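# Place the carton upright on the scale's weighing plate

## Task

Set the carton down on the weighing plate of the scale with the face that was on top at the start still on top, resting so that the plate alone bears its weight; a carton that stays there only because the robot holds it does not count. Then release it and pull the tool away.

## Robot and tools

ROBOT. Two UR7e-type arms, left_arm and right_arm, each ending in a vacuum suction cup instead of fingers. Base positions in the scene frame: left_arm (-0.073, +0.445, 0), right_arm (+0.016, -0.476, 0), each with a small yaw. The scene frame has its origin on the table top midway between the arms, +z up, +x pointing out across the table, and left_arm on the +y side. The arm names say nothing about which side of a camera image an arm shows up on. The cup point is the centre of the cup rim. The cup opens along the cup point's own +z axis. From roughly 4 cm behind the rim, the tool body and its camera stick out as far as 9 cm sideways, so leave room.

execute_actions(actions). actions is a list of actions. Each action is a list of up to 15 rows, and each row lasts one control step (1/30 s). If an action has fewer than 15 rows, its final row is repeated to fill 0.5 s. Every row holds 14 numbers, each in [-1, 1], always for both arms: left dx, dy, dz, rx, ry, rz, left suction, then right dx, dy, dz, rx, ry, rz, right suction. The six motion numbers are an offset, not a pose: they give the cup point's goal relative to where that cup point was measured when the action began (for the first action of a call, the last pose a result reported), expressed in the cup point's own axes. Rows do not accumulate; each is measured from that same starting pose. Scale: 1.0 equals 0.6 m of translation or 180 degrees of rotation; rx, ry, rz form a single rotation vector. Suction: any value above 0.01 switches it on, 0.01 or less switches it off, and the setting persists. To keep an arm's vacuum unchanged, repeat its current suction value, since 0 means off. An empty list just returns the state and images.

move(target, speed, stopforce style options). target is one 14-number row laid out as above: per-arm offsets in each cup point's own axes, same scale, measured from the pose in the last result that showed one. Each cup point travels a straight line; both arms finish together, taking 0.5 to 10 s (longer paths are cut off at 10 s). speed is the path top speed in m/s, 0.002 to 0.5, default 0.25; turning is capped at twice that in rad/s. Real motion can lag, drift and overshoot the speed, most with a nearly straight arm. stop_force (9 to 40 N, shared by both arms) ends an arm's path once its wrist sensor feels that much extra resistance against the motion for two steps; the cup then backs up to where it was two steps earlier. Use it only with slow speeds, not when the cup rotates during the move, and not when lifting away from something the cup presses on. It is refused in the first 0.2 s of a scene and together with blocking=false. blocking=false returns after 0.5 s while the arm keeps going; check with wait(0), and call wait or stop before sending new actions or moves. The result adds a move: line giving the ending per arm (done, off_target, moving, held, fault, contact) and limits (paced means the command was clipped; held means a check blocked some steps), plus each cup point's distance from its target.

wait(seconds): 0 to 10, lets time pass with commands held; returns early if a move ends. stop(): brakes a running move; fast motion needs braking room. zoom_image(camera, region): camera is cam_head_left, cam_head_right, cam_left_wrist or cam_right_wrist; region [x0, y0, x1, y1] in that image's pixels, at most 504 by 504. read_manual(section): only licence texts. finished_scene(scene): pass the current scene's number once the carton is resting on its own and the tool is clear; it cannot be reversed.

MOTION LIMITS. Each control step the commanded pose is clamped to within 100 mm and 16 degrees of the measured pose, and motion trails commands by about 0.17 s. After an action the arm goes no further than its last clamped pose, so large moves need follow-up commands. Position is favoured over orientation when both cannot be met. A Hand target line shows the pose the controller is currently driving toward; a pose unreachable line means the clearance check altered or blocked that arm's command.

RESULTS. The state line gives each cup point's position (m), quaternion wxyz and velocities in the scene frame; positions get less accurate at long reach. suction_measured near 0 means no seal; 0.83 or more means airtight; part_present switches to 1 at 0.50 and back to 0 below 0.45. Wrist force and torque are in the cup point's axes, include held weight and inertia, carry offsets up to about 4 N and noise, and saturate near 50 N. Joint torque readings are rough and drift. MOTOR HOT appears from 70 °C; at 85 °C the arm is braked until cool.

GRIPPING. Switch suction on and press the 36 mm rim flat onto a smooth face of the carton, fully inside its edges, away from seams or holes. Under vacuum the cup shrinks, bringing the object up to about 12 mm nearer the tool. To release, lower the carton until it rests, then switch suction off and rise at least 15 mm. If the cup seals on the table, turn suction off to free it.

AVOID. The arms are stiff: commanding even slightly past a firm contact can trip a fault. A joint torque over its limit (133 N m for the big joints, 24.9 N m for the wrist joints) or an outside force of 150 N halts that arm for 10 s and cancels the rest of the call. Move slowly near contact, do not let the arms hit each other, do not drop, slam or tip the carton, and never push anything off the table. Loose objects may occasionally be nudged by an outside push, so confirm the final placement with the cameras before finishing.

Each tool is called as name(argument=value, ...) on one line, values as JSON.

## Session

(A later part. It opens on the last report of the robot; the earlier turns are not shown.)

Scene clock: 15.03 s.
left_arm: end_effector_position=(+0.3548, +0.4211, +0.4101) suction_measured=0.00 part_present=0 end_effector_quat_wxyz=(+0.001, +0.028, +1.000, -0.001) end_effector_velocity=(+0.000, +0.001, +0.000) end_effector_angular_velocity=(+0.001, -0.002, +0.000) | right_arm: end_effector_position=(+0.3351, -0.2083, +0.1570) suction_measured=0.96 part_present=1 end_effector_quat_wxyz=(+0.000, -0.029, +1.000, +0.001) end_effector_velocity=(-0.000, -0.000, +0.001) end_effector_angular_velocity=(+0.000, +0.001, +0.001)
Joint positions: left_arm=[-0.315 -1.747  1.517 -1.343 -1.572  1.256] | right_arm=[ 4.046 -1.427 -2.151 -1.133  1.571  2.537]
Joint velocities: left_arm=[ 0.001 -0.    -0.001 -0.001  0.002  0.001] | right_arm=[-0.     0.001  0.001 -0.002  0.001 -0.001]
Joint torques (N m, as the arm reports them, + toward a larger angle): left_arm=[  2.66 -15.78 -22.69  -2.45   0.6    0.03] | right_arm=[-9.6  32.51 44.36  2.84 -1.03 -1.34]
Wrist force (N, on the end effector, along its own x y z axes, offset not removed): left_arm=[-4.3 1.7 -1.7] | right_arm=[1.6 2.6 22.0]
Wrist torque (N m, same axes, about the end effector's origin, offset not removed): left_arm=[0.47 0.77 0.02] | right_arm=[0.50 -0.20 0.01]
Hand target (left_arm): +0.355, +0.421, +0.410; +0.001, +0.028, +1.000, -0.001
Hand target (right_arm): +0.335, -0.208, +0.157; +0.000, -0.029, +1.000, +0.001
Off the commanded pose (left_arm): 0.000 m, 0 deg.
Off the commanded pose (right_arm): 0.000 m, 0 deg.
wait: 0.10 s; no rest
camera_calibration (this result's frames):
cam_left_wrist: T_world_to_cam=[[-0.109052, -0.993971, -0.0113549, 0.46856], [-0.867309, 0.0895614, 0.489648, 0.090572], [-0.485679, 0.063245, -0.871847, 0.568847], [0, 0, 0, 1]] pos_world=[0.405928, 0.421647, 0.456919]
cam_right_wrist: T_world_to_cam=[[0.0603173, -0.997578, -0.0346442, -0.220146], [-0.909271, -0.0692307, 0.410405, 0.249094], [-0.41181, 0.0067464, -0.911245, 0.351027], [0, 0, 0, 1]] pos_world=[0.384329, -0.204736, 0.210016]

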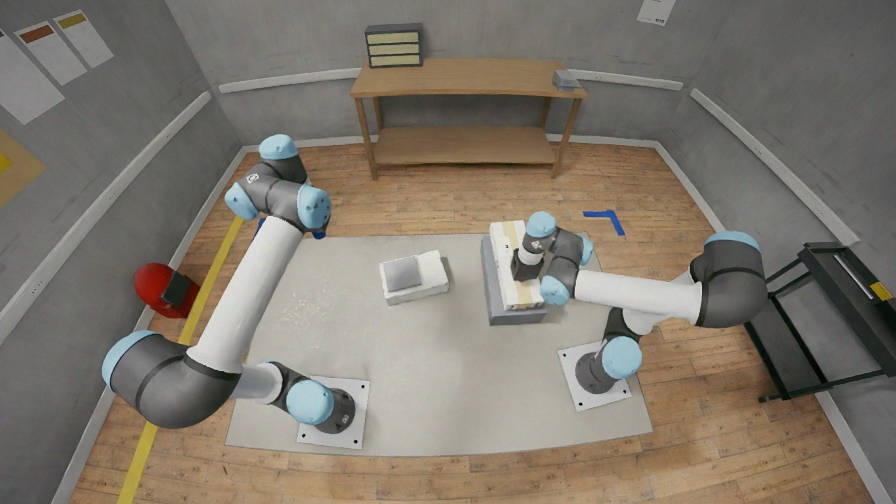

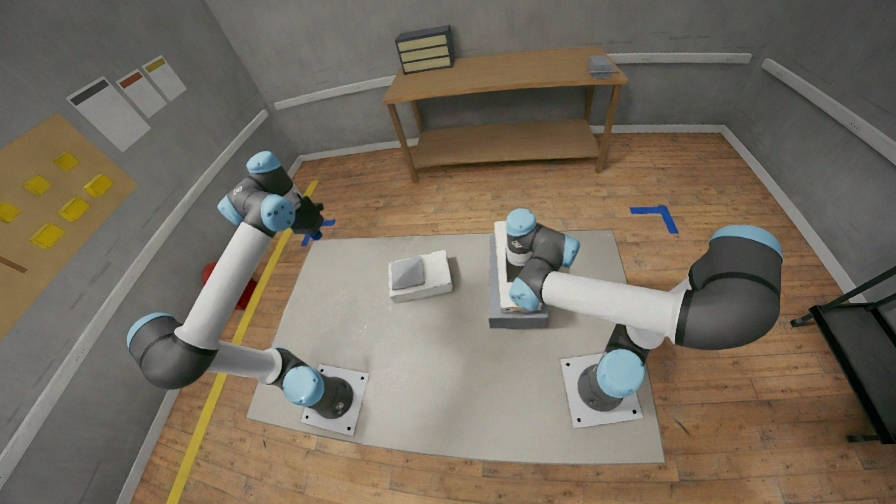

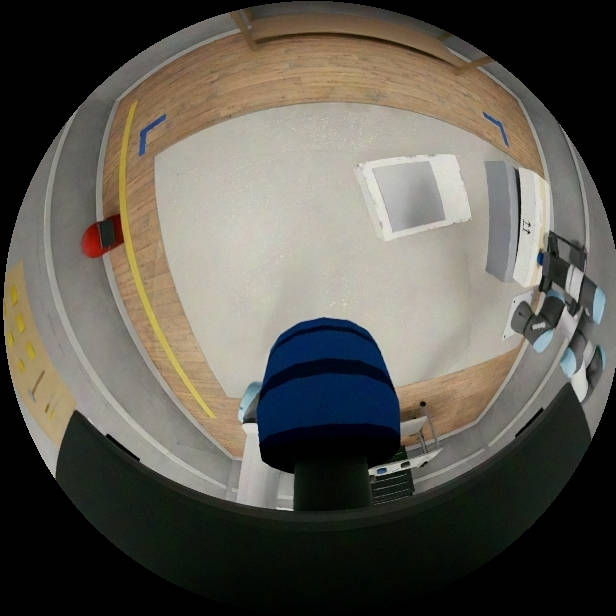

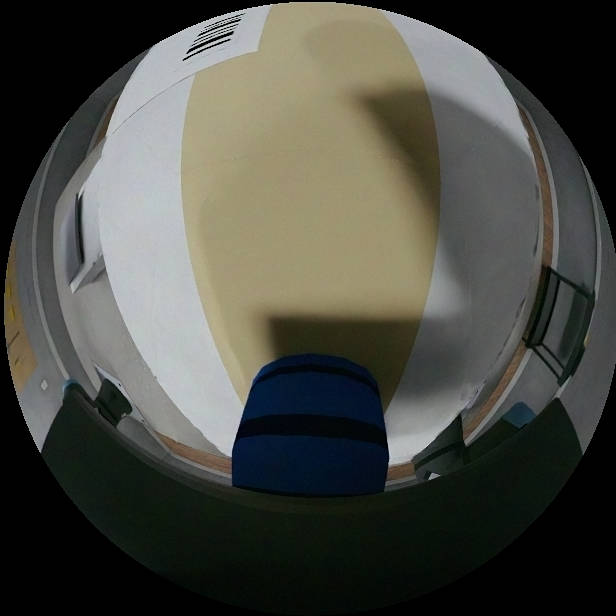

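move(target=[0,0,0,0,0,0,0, 0,0,0.0212,0,0,0,1], speed=0.025)

execute_actions(actions=[[[0,0,0,0,0,0,0,0,0,0,0,0,0,0],[0,0,0,0,0,0,0,0,0,0,0,0,0,0],[0,0,0,0,0,0,0,0,0,0,0,0,0,0],[0,0,0,0,0,0,0,0,0,-0.002,0,0,0,0],[0,0,0,0,0,0,0,0,0,-0.005,0,0,0,0],[0,0,0,0,0,0,0,0,0,-0.009,0,0,0,0],[0,0,0,0,0,0,0,0,0,-0.014,0,0,0,0],[0,0,0,0,0,0,0,0,0,-0.019,0,0,0,0],[0,0,0,0,0,0,0,0,0,-0.024,0,0,0,0],[0,0,0,0,0,0,0,0,0,-0.028,0,0,0,0],[0,0,0,0,0,0,0,0,0,-0.031,0,0,0,0],[0,0,0,0,0,0,0,0,0,-0.032,0,0,0,0],[0,0,0,0,0,0,0,0,0,-0.032,0,0,0,0],[0,0,0,0,0,0,0,0.006,0,-0.032,0,0,0,0],[0,0,0,0,0,0,0,0.017,0,-0.032,0,0,0,0]]])

Scene clock: 16.27 s.
left_arm: end_effector_position=(+0.3548, +0.4211, +0.4101) suction_measured=0.00 part_present=0 end_effector_quat_wxyz=(+0.001, +0.028, +1.000, -0.001) end_effector_velocity=(+0.000, +0.001, +0.000) end_effector_angular_velocity=(+0.000, -0.002, +0.001) | right_arm: end_effector_position=(+0.3351, -0.2083, +0.1444) suction_measured=0.96 part_present=1 end_effector_quat_wxyz=(+0.000, -0.029, +1.000, +0.001) end_effector_velocity=(+0.000, +0.000, -0.001) end_effector_angular_velocity=(+0.001, -0.000, -0.001)
Joint positions: left_arm=[-0.315 -1.747  1.517 -1.343 -1.572  1.256] | right_arm=[ 4.046 -1.442 -2.174 -1.094  1.571  2.537]
Joint velocities: left_arm=[ 0.001 -0.001  0.    -0.001  0.001 -0.001] | right_arm=[-0.001 -0.003 -0.002  0.005  0.     0.   ]
Joint torques (N m, as the arm reports them, + toward a larger angle): left_arm=[  1.13 -15.54 -22.56  -2.19   0.47   0.08] | right_arm=[-6.57 16.1  15.9   4.39 -1.03 -0.33]
Wrist force (N, on the end effector, along its own x y z axes, offset not removed): left_arm=[-2.9 0.5 1.0] | right_arm=[0.1 2.6 14.1]
Wrist torque (N m, same axes, about the end effector's origin, offset not removed): left_arm=[0.05 0.34 0.17] | right_arm=[0.49 -0.17 0.24]
Hand target (left_arm): +0.355, +0.421, +0.410; +0.001, +0.028, +1.000, -0.001
Hand target (right_arm): +0.335, -0.208, +0.144; +0.000, -0.029, +1.000, +0.001
Off the commanded pose (left_arm): 0.000 m, 0 deg.
Off the commanded pose (right_arm): 0.000 m, 0 deg.
move: done
camera_calibration (this result's frames):
cam_left_wrist: T_world_to_cam=[[-0.109052, -0.993971, -0.0113549, 0.46856], [-0.867309, 0.0895615, 0.489647, 0.0905719], [-0.485679, 0.0632451, -0.871847, 0.568847], [0, 0, 0, 1]] pos_world=[0.405928, 0.421647, 0.456919]
cam_right_wrist: T_world_to_cam=[[0.0603173, -0.997578, -0.034649, -0.220577], [-0.909273, -0.0692327, 0.410402, 0.254251], [-0.411807, 0.00675106, -0.911246, 0.339585], [0, 0, 0, 1]] pos_world=[0.384331, -0.204733, 0.197458]

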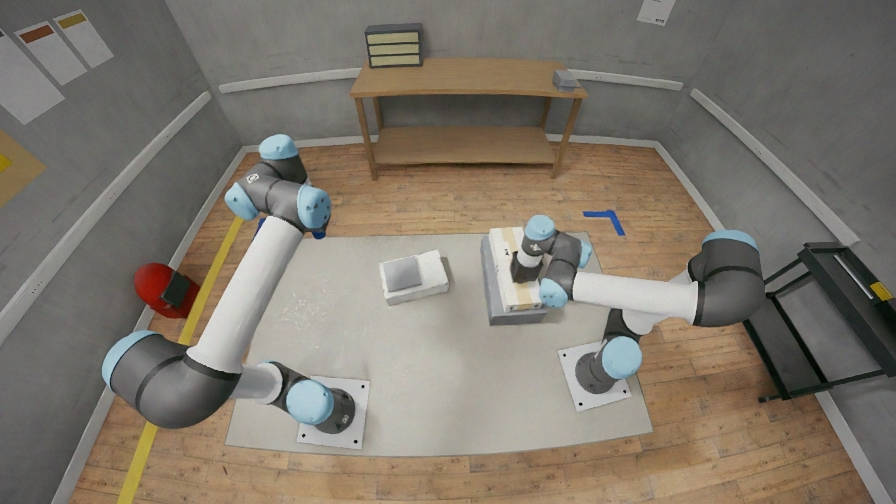

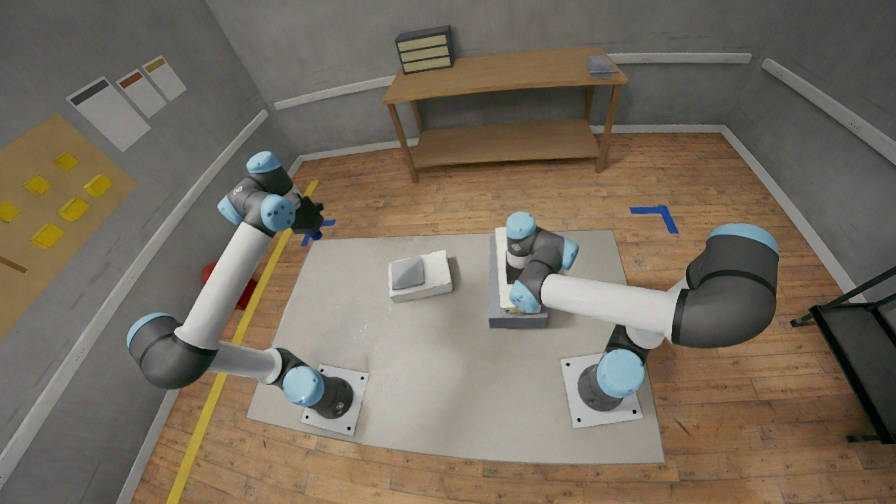

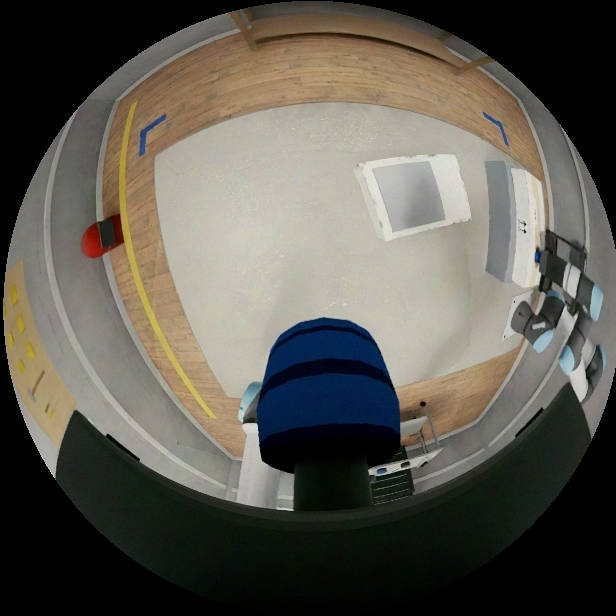

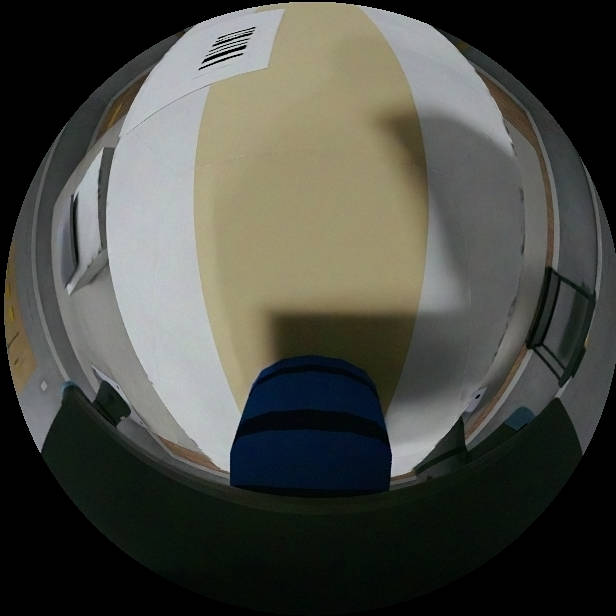

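Scene clock: 16.77 s.
left_arm: end_effector_position=(+0.3548, +0.4211, +0.4101) suction_measured=0.00 part_present=0 end_effector_quat_wxyz=(+0.001, +0.028, +1.000, -0.001) end_effector_velocity=(+0.000, -0.000, +0.001) end_effector_angular_velocity=(-0.001, -0.001, +0.000) | right_arm: end_effector_position=(+0.3344, -0.2084, +0.1613) suction_measured=0.00 part_present=0 end_effector_quat_wxyz=(+0.000, -0.029, +1.000, +0.001) end_effector_velocity=(-0.033, +0.002, +0.032) end_effector_angular_velocity=(+0.010, -0.006, -0.003)
Joint positions: left_arm=[-0.315 -1.747  1.517 -1.343 -1.572  1.256] | right_arm=[ 4.047 -1.42  -2.145 -1.146  1.571  2.538]
Joint velocities: left_arm=[-0.     0.    -0.001 -0.    -0.001 -0.001] | right_arm=[ 0.074  0.107 -0.001 -0.094  0.     0.078]
Joint torques (N m, as the arm reports them, + toward a larger angle): left_arm=[  2.27 -16.12 -22.85  -2.34   0.62   0.13] | right_arm=[17.1  30.63  8.55  0.59 -0.69  1.94]
Wrist force (N, on the end effector, along its own x y z axes, offset not removed): left_arm=[-0.2 -0.7 -3.8] | right_arm=[-0.2 2.4 3.5]
Wrist torque (N m, same axes, about the end effector's origin, offset not removed): left_arm=[-0.14 -0.05 0.22] | right_arm=[0.58 0.16 0.01]
Hand target (left_arm): +0.355, +0.421, +0.410; +0.001, +0.028, +1.000, -0.001
Hand target (right_arm): +0.325, -0.209, +0.163; +0.000, -0.029, +1.000, +0.001
Off the commanded pose (left_arm): 0.000 m, 0 deg.
Off the commanded pose (right_arm): 0.010 m, 0 deg.
camera_calibration (this result's frames):
cam_left_wrist: T_world_to_cam=[[-0.109052, -0.993971, -0.011355, 0.46856], [-0.867309, 0.0895615, 0.489647, 0.090572], [-0.485678, 0.0632451, -0.871847, 0.568847], [0, 0, 0, 1]] pos_world=[0.405928, 0.421647, 0.456919]
cam_right_wrist: T_world_to_cam=[[0.0603232, -0.997568, -0.0349059, -0.220002], [-0.909338, -0.0693425, 0.41024, 0.246703], [-0.411663, 0.00699428, -0.911309, 0.354661], [0, 0, 0, 1]] pos_world=[0.383609, -0.20484, 0.214319]

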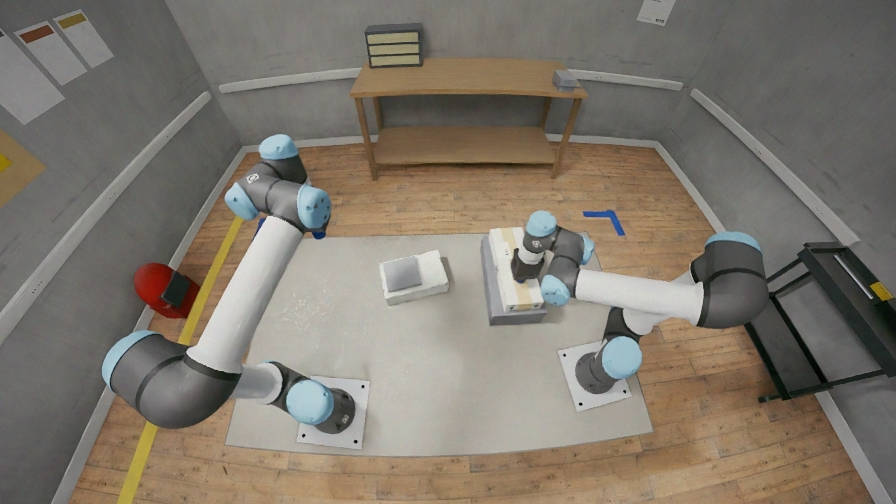

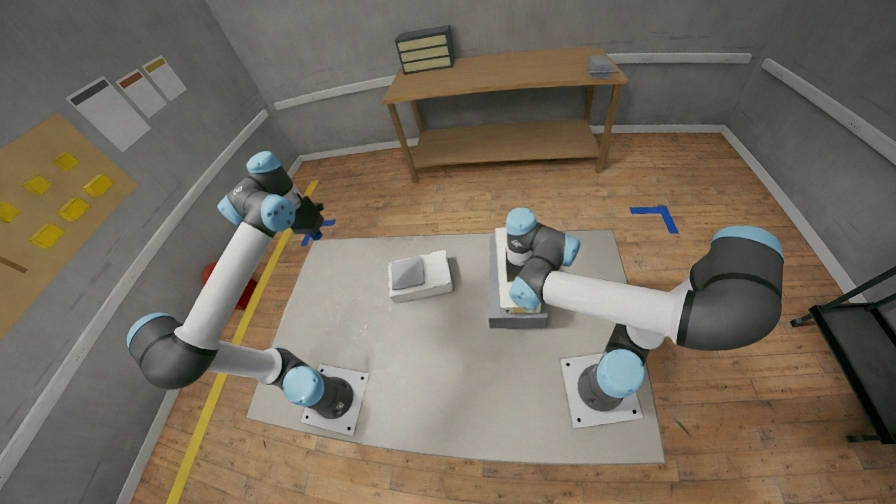

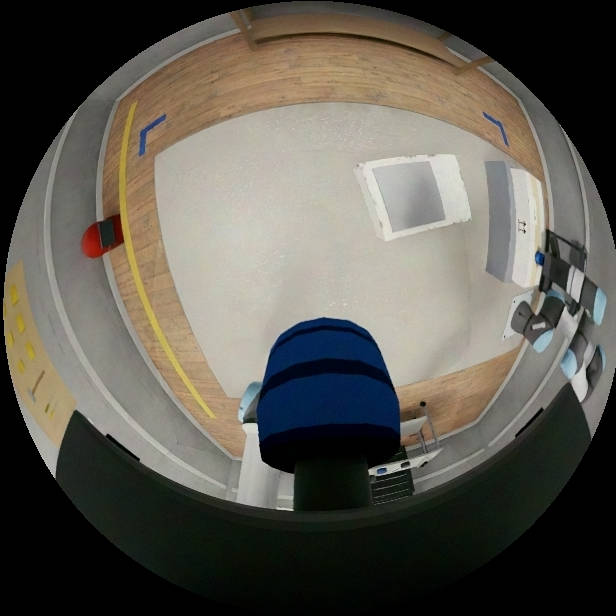

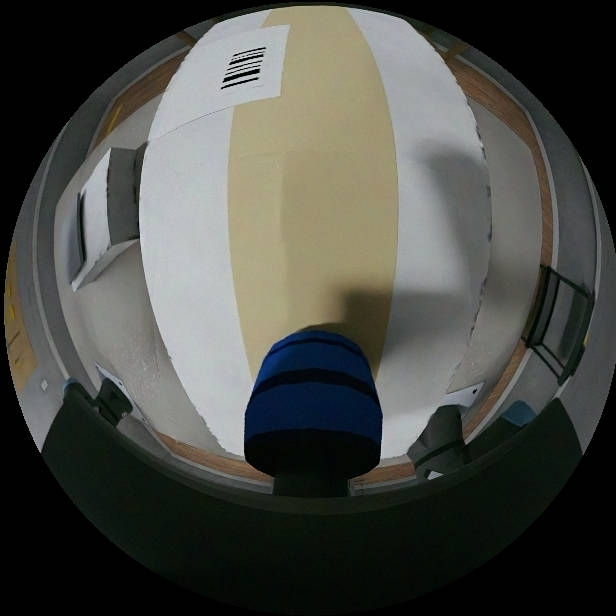

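execute_actions(actions=[[[0,0,0,0,0,0,0,0.02,0,-0.003,0,0,0,0],[0,0,0,0,0,0,0,0.024,0,-0.003,0,0,0,0],[0,0,0,0,0,0,0,0.024,0,-0.002,0,0,0,0],[0,0,0,0,0,0,0,0.024,0,-0.001,0,0,0,0],[0,0,0,0,0,0,0,0.024,0,0.001,0,0,0,0],[0,0,0,0,0,0,0,0.024,0,0.003,0,0,0,0],[0,0,0,0,0,0,0,0.024,0,0.005,0,0,0,1],[0,0,0,0,0,0,0,0.024,0,0.007,0,0,0,1],[0,0,0,0,0,0,0,0.024,0,0.009,0,0,0,1],[0,0,0,0,0,0,0,0.024,0,0.011,0,0,0,1],[0,0,0,0,0,0,0,0.024,0,0.013,0,0,0,1],[0,0,0,0,0,0,0,0.024,0,0.015,0,0,0,1],[0,0,0,0,0,0,0,0.024,0,0.017,0,0,0,1],[0,0,0,0,0,0,0,0.024,0,0.018,0,0,0,1],[0,0,0,0,0,0,0,0.024,0,0.019,0,0,0,1]]])

wait(seconds=0.8)

zoom_image(camera="cam_left_wrist", region=[460, 140, 610, 310])

Scene clock: 17.67 s.
left_arm: end_effector_position=(+0.3548, +0.4211, +0.4101) suction_measured=0.00 part_present=0 end_effector_quat_wxyz=(+0.001, +0.028, +1.000, -0.001) end_effector_velocity=(-0.000, -0.000, -0.001) end_effector_angular_velocity=(+0.002, +0.002, -0.001) | right_arm: end_effector_position=(+0.3200, -0.2093, +0.1531) suction_measured=0.45 part_present=0 end_effector_quat_wxyz=(+0.000, -0.029, +1.000, +0.001) end_effector_velocity=(-0.001, -0.001, -0.030) end_effector_angular_velocity=(-0.003, +0.001, -0.000)
Joint positions: left_arm=[-0.315 -1.747  1.517 -1.343 -1.572  1.256] | right_arm=[ 4.078 -1.398 -2.185 -1.127  1.571  2.569]
Joint velocities: left_arm=[-0.002  0.001  0.001  0.001  0.001 -0.   ] | right_arm=[ 0.001 -0.036 -0.056  0.089 -0.     0.001]
Joint torques (N m, as the arm reports them, + toward a larger angle): left_arm=[  1.6  -15.39 -23.58  -2.47   0.39   0.06] | right_arm=[10.63 13.24 16.51  4.83 -2.57  1.34]
Wrist force (N, on the end effector, along its own x y z axes, offset not removed): left_arm=[-0.9 1.1 -0.9] | right_arm=[0.8 0.1 15.0]
Wrist torque (N m, same axes, about the end effector's origin, offset not removed): left_arm=[0.01 0.30 -0.01] | right_arm=[0.05 -0.19 0.21]
Hand target (left_arm): +0.355, +0.421, +0.410; +0.001, +0.028, +1.000, -0.001
Hand target (right_arm): +0.320, -0.209, +0.150; +0.000, -0.029, +1.000, +0.001
Off the commanded pose (left_arm): 0.000 m, 0 deg.
Off the commanded pose (right_arm): 0.003 m, 0 deg.
camera_calibration (this result's frames):
cam_left_wrist: T_world_to_cam=[[-0.109052, -0.993971, -0.011355, 0.468561], [-0.867309, 0.0895615, 0.489647, 0.0905719], [-0.485679, 0.0632452, -0.871847, 0.568847], [0, 0, 0, 1]] pos_world=[0.405928, 0.421647, 0.456919]
cam_right_wrist: T_world_to_cam=[[0.0603214, -0.997577, -0.0346576, -0.220384], [-0.909229, -0.0692406, 0.410499, 0.236799], [-0.411904, 0.00674981, -0.911202, 0.341323], [0, 0, 0, 1]] pos_world=[0.36919, -0.205758, 0.20617]

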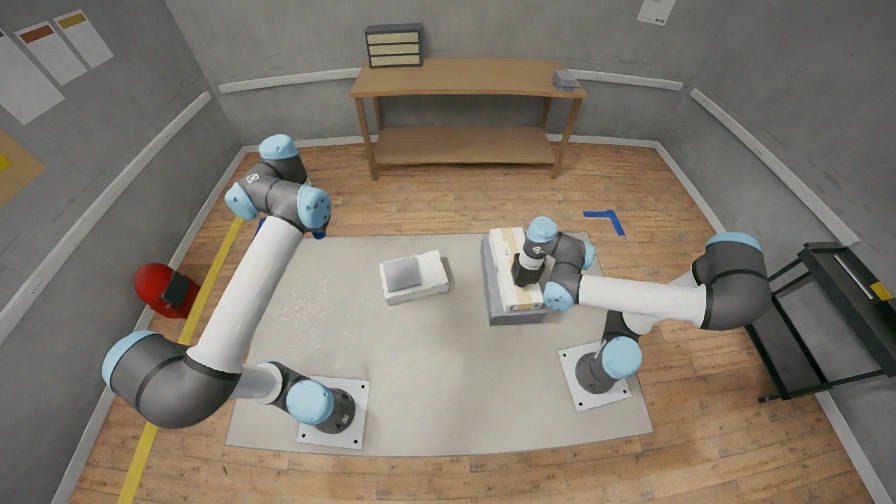

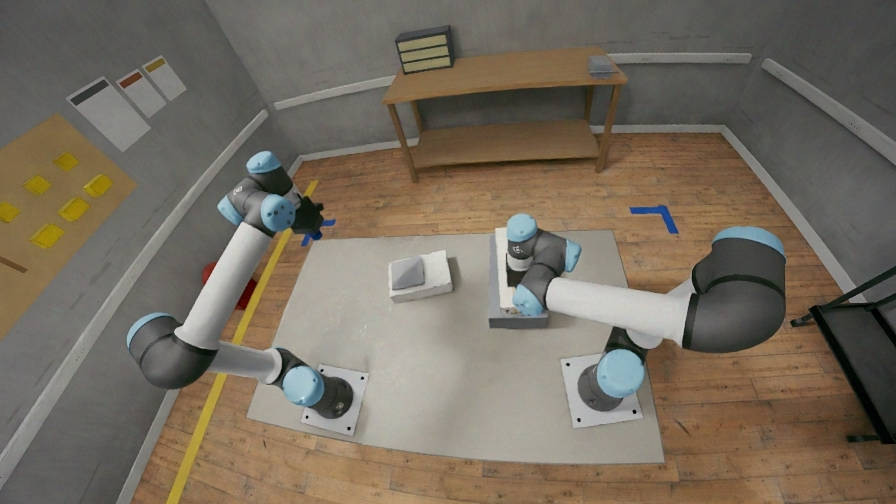

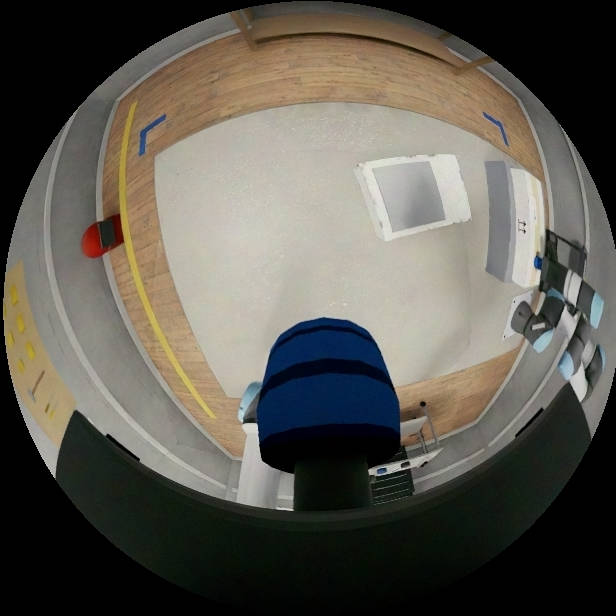

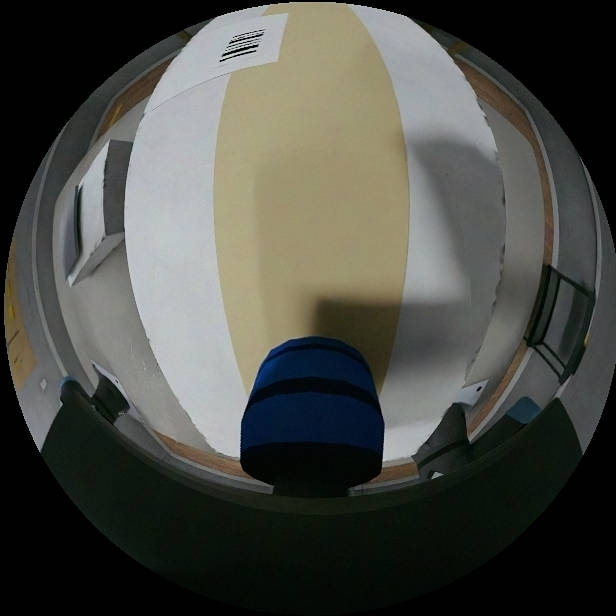

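Scene clock: 18.47 s.
left_arm: end_effector_position=(+0.3548, +0.4211, +0.4101) suction_measured=0.00 part_present=0 end_effector_quat_wxyz=(+0.001, +0.028, +1.000, -0.001) end_effector_velocity=(-0.000, -0.000, +0.001) end_effector_angular_velocity=(-0.001, -0.002, -0.001) | right_arm: end_effector_position=(+0.3200, -0.2092, +0.1499) suction_measured=0.96 part_present=1 end_effector_quat_wxyz=(+0.000, -0.029, +1.000, +0.001) end_effector_velocity=(+0.000, -0.000, +0.000) end_effector_angular_velocity=(-0.000, -0.000, -0.001)
Joint positions: left_arm=[-0.315 -1.747  1.517 -1.343 -1.572  1.256] | right_arm=[ 4.078 -1.402 -2.191 -1.117  1.571  2.569]
Joint velocities: left_arm=[-0.001 -0.001  0.    -0.    -0.     0.   ] | right_arm=[-0.    -0.     0.    -0.    -0.     0.001]
Joint torques (N m, as the arm reports them, + toward a larger angle): left_arm=[  1.18 -16.78 -21.7   -2.25   0.42   0.21] | right_arm=[ 9.08 15.79 18.44  5.41  1.9   1.4 ]
Wrist force (N, on the end effector, along its own x y z axes, offset not removed): left_arm=[-2.2 0.0 -1.7] | right_arm=[0.8 -0.6 21.4]
Wrist torque (N m, same axes, about the end effector's origin, offset not removed): left_arm=[-0.29 0.26 0.10] | right_arm=[0.04 -0.05 0.08]
Hand target (left_arm): +0.355, +0.421, +0.410; +0.001, +0.028, +1.000, -0.001
Hand target (right_arm): +0.320, -0.209, +0.150; +0.000, -0.029, +1.000, +0.001
Off the commanded pose (left_arm): 0.000 m, 0 deg.
Off the commanded pose (right_arm): 0.000 m, 0 deg.
wait: 0.80 s; at rest by 0.23 s
camera_calibration (this result's frames):
cam_left_wrist: T_world_to_cam=[[-0.109052, -0.993971, -0.0113548, 0.46856], [-0.867309, 0.0895615, 0.489648, 0.090572], [-0.485679, 0.063245, -0.871847, 0.568847], [0, 0, 0, 1]] pos_world=[0.405928, 0.421647, 0.456919]
cam_right_wrist: T_world_to_cam=[[0.0603257, -0.997573, -0.0347838, -0.220426], [-0.909326, -0.0692948, 0.410273, 0.238198], [-0.411688, 0.00687983, -0.911299, 0.338376], [0, 0, 0, 1]] pos_world=[0.369202, -0.205713, 0.202968]

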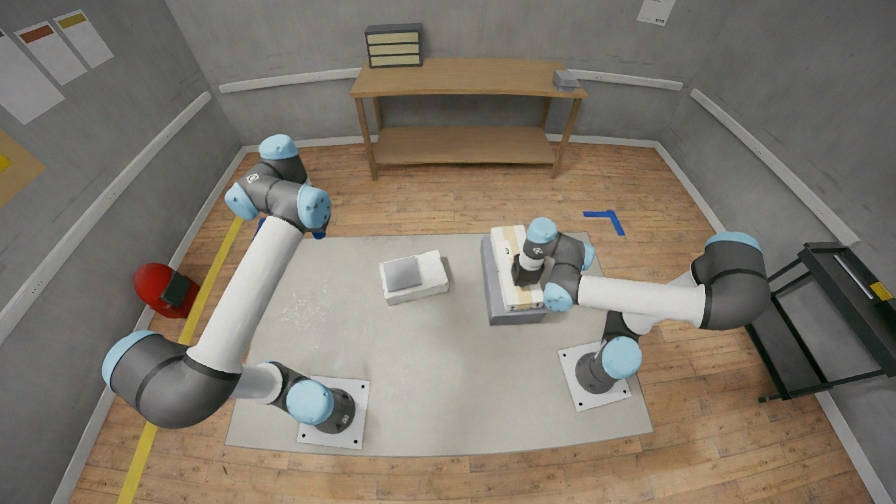

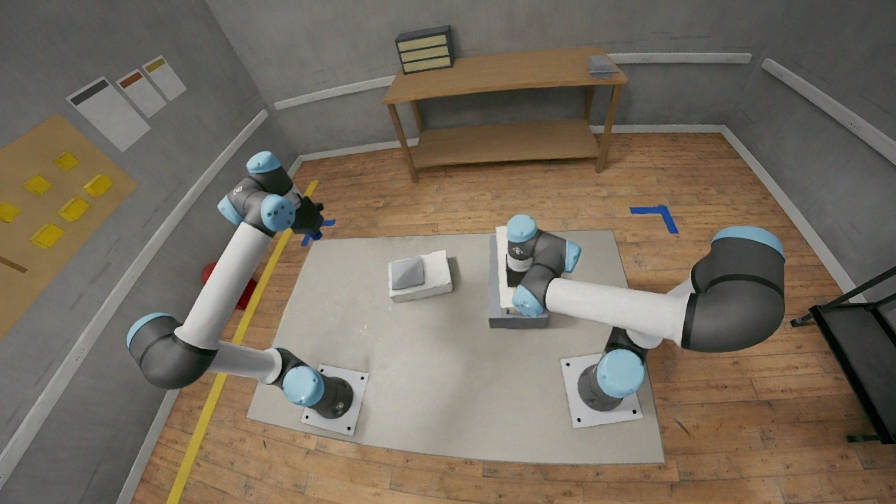

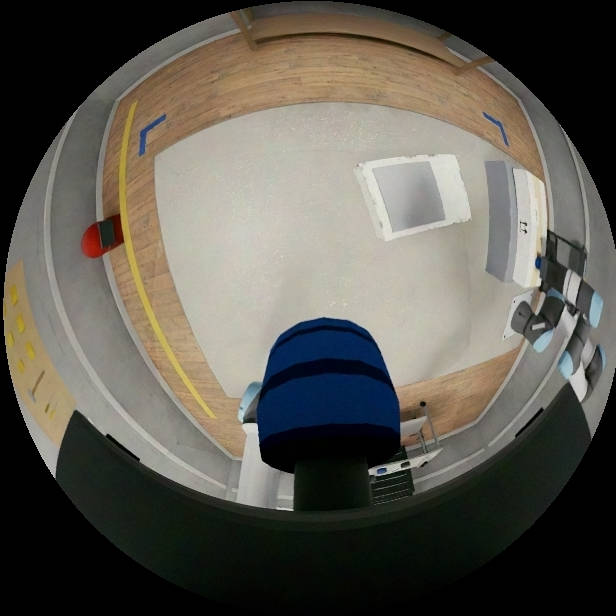

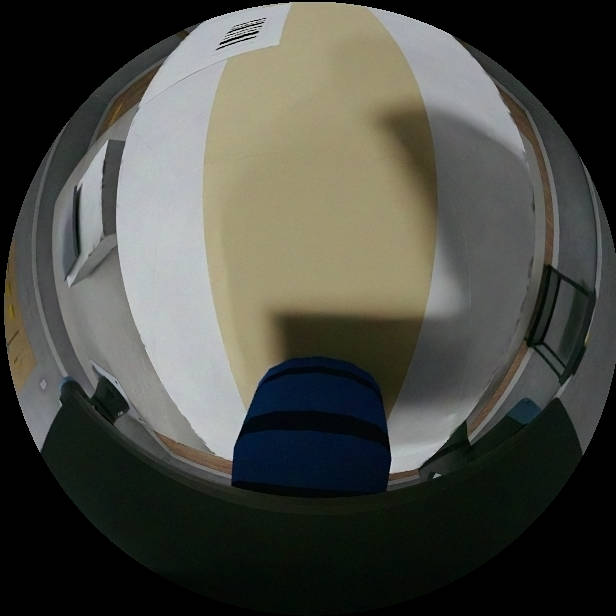

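Region (460, 140, 610, 310) of cam_left_wrist's 616x616 image, scaled by 2.965, with more detail than that image has; it fills the left 445 columns of this view, and the rest is white.

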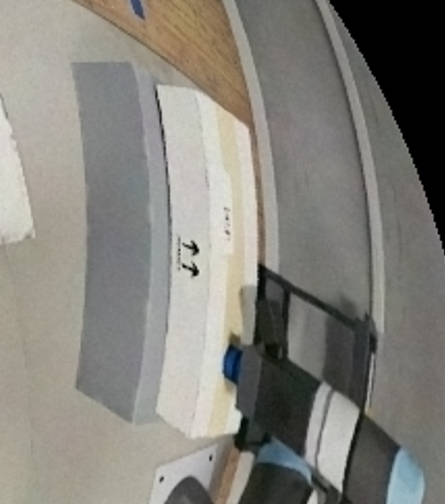

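move(target=[0,0,0,0,0,0,0, 0,0,-0.025,0,0,0,1], speed=0.025)

wait(seconds=0.5)

zoom_image(camera="cam_left_wrist", region=[460, 140, 610, 310])

zoom_image(camera="cam_head_left", region=[460, 210, 600, 340])

Scene clock: 19.53 s.
left_arm: end_effector_position=(+0.3548, +0.4211, +0.4101) suction_measured=0.00 part_present=0 end_effector_quat_wxyz=(+0.001, +0.028, +1.000, -0.001) end_effector_velocity=(-0.000, -0.000, +0.000) end_effector_angular_velocity=(+0.000, -0.001, -0.000) | right_arm: end_effector_position=(+0.3200, -0.2092, +0.1648) suction_measured=0.96 part_present=1 end_effector_quat_wxyz=(+0.000, -0.029, +1.000, +0.001) end_effector_velocity=(-0.000, -0.000, +0.002) end_effector_angular_velocity=(-0.000, +0.000, +0.002)
Joint positions: left_arm=[-0.315 -1.747  1.517 -1.343 -1.572  1.256] | right_arm=[ 4.078 -1.384 -2.163 -1.162  1.571  2.569]
Joint velocities: left_arm=[-0.001 -0.001 -0.001  0.001  0.001 -0.   ] | right_arm=[ 0.     0.002  0.003 -0.006  0.    -0.002]
Joint torques (N m, as the arm reports them, + toward a larger angle): left_arm=[  0.95 -16.88 -23.69  -2.47   0.66   0.02] | right_arm=[ 7.86 31.24 44.18  2.92 -0.53  0.65]
Wrist force (N, on the end effector, along its own x y z axes, offset not removed): left_arm=[0.5 -1.5 -0.2] | right_arm=[-0.7 0.1 21.0]
Wrist torque (N m, same axes, about the end effector's origin, offset not removed): left_arm=[-0.34 -0.21 0.18] | right_arm=[0.18 0.21 0.16]
Hand target (left_arm): +0.355, +0.421, +0.410; +0.001, +0.028, +1.000, -0.001
Hand target (right_arm): +0.320, -0.209, +0.165; +0.000, -0.029, +1.000, +0.001
Off the commanded pose (left_arm): 0.000 m, 0 deg.
Off the commanded pose (right_arm): 0.000 m, 0 deg.
move: done
camera_calibration (this result's frames):
cam_left_wrist: T_world_to_cam=[[-0.109052, -0.993971, -0.0113549, 0.46856], [-0.867309, 0.0895616, 0.489647, 0.0905719], [-0.485679, 0.0632451, -0.871847, 0.568847], [0, 0, 0, 1]] pos_world=[0.405928, 0.421647, 0.456919]
cam_right_wrist: T_world_to_cam=[[0.0603239, -0.997571, -0.0348255, -0.219902], [-0.909304, -0.0693107, 0.410319, 0.23207], [-0.411736, 0.00691496, -0.911277, 0.351917], [0, 0, 0, 1]] pos_world=[0.369185, -0.205716, 0.217813]

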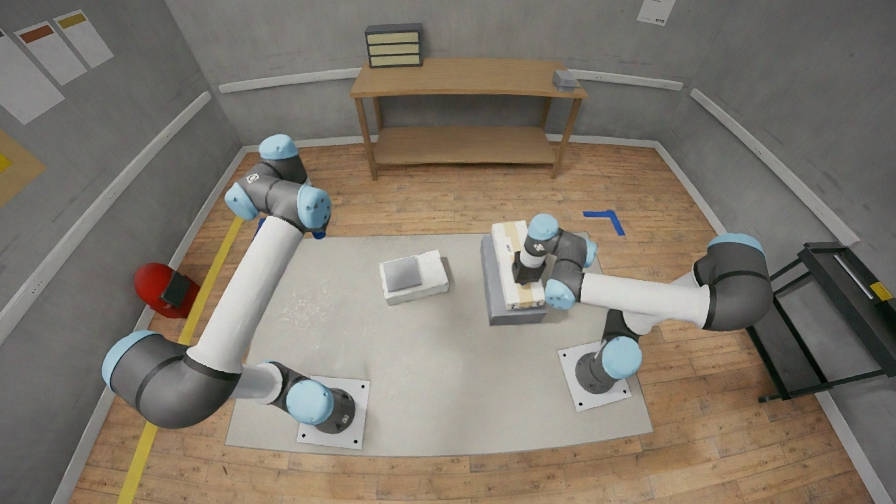

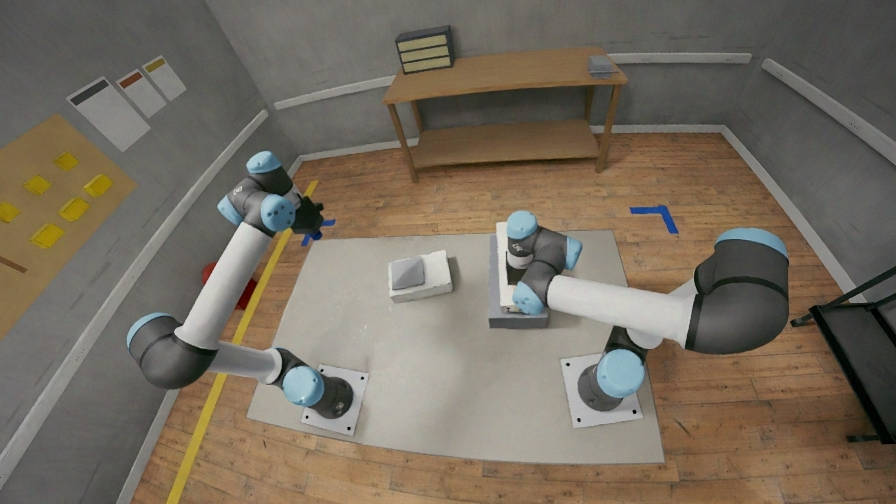

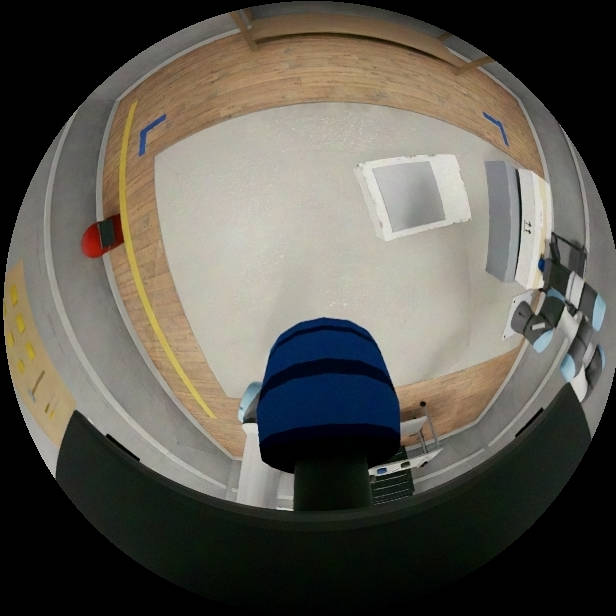

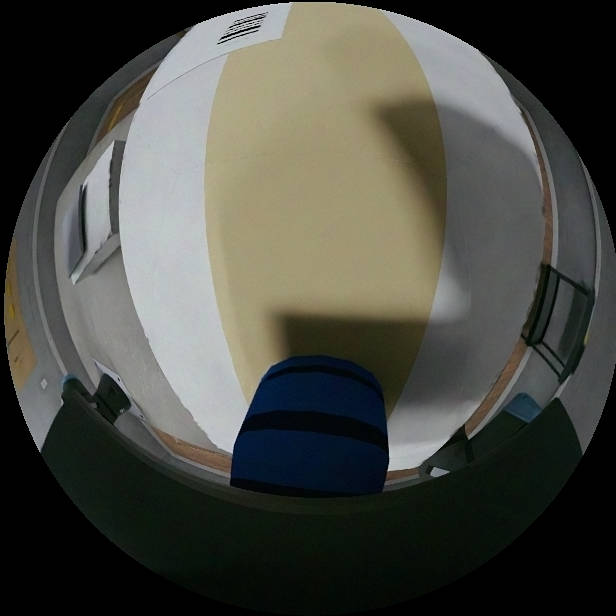

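Scene clock: 20.03 s.
left_arm: end_effector_position=(+0.3548, +0.4211, +0.4101) suction_measured=0.00 part_present=0 end_effector_quat_wxyz=(+0.001, +0.028, +1.000, -0.001) end_effector_velocity=(-0.001, +0.000, -0.001) end_effector_angular_velocity=(+0.001, +0.002, -0.000) | right_arm: end_effector_position=(+0.3200, -0.2092, +0.1649) suction_measured=0.96 part_present=1 end_effector_quat_wxyz=(+0.000, -0.029, +1.000, +0.001) end_effector_velocity=(-0.000, +0.000, -0.000) end_effector_angular_velocity=(-0.000, -0.001, +0.002)
Joint positions: left_arm=[-0.315 -1.747  1.517 -1.343 -1.572  1.256] | right_arm=[ 4.078 -1.384 -2.163 -1.163  1.571  2.569]
Joint velocities: left_arm=[ 0.    -0.     0.001  0.001 -0.     0.001] | right_arm=[ 0.001 -0.     0.     0.    -0.001 -0.   ]
Joint torques (N m, as the arm reports them, + toward a larger angle): left_arm=[  0.71 -15.45 -22.99  -2.53   0.49   0.02] | right_arm=[ 7.82 31.25 43.99  3.17 -2.49  0.79]
Wrist force (N, on the end effector, along its own x y z axes, offset not removed): left_arm=[-0.7 -0.1 -3.2] | right_arm=[1.2 1.6 24.1]
Wrist torque (N m, same axes, about the end effector's origin, offset not removed): left_arm=[-0.07 0.12 0.35] | right_arm=[0.50 -0.19 0.11]
Hand target (left_arm): +0.355, +0.421, +0.410; +0.001, +0.028, +1.000, -0.001
Hand target (right_arm): +0.320, -0.209, +0.165; +0.000, -0.029, +1.000, +0.001
Off the commanded pose (left_arm): 0.000 m, 0 deg.
Off the commanded pose (right_arm): 0.000 m, 0 deg.
wait: 0.50 s; at rest by 0.17 s
camera_calibration (this result's frames):
cam_left_wrist: T_world_to_cam=[[-0.109052, -0.993971, -0.0113547, 0.46856], [-0.867309, 0.0895616, 0.489647, 0.090572], [-0.485678, 0.063245, -0.871847, 0.568847], [0, 0, 0, 1]] pos_world=[0.405928, 0.421647, 0.456919]
cam_right_wrist: T_world_to_cam=[[0.0603247, -0.997572, -0.0348058, -0.219903], [-0.909312, -0.0693032, 0.410302, 0.232019], [-0.411718, 0.00689799, -0.911285, 0.352054], [0, 0, 0, 1]] pos_world=[0.36919, -0.205717, 0.21797]

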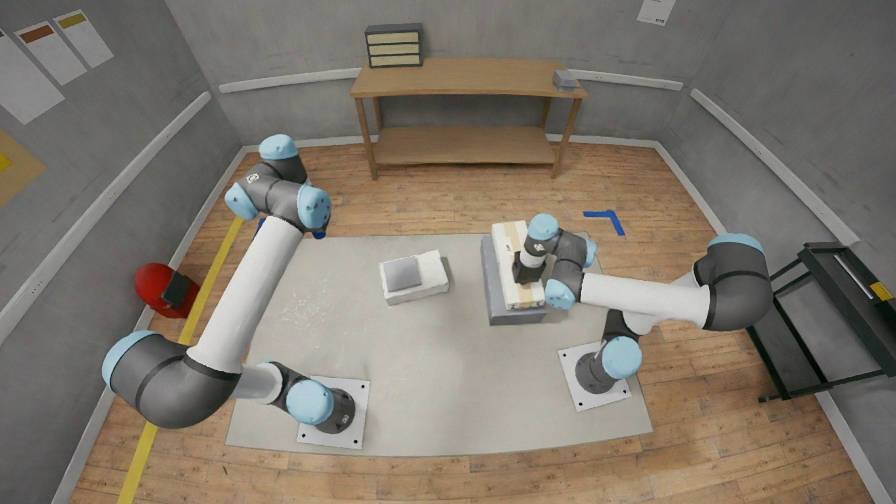

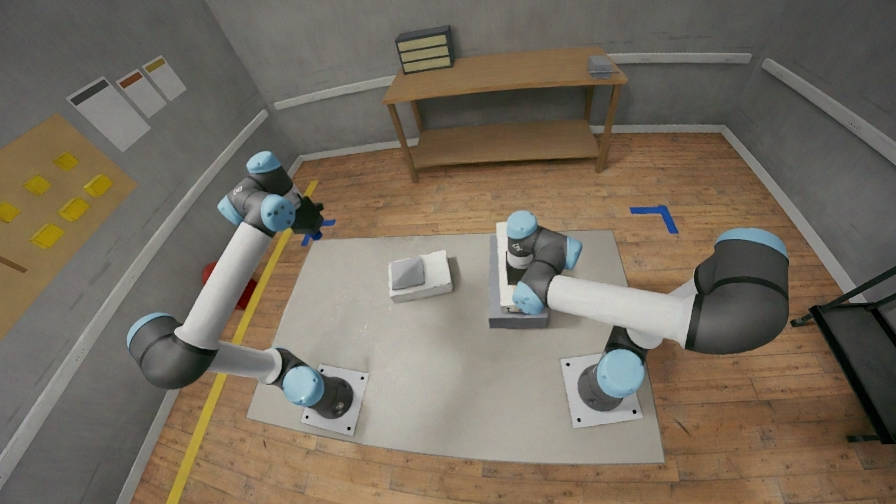

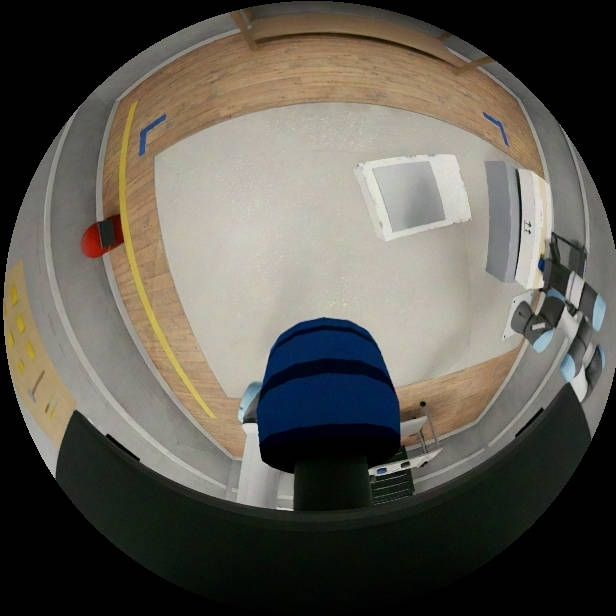

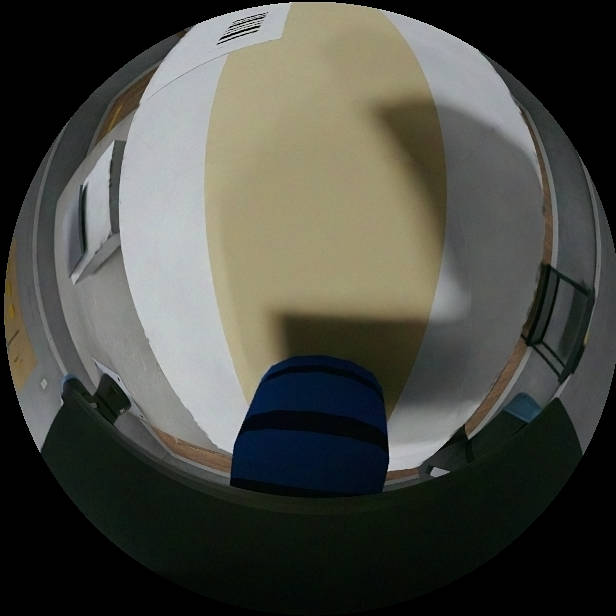

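Region (460, 140, 610, 310) of cam_left_wrist's 616x616 image, scaled by 2.965, with more detail than that image has; it fills the left 445 columns of this view, and the rest is white.

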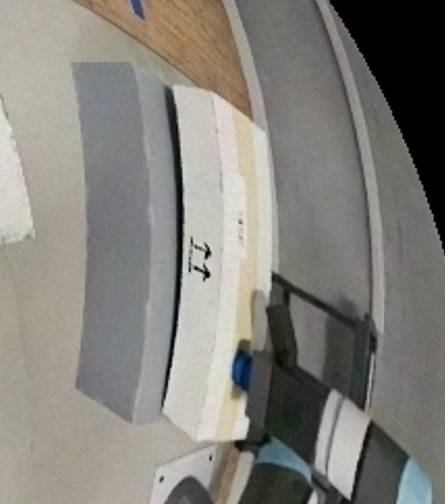

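Region (460, 210, 600, 340) of cam_head_left's 896x504 image, scaled by 3.600, with more detail than that image has; it fills the top 468 rows of this view, and the rest is white.

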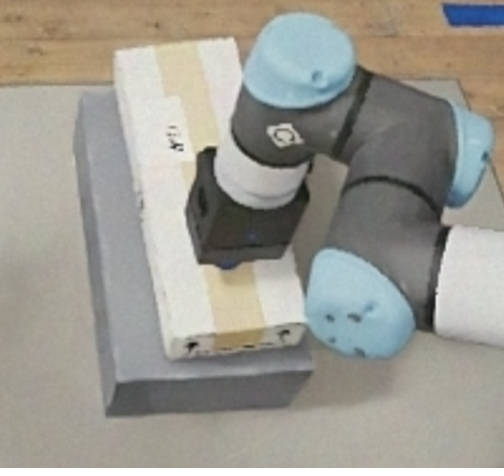

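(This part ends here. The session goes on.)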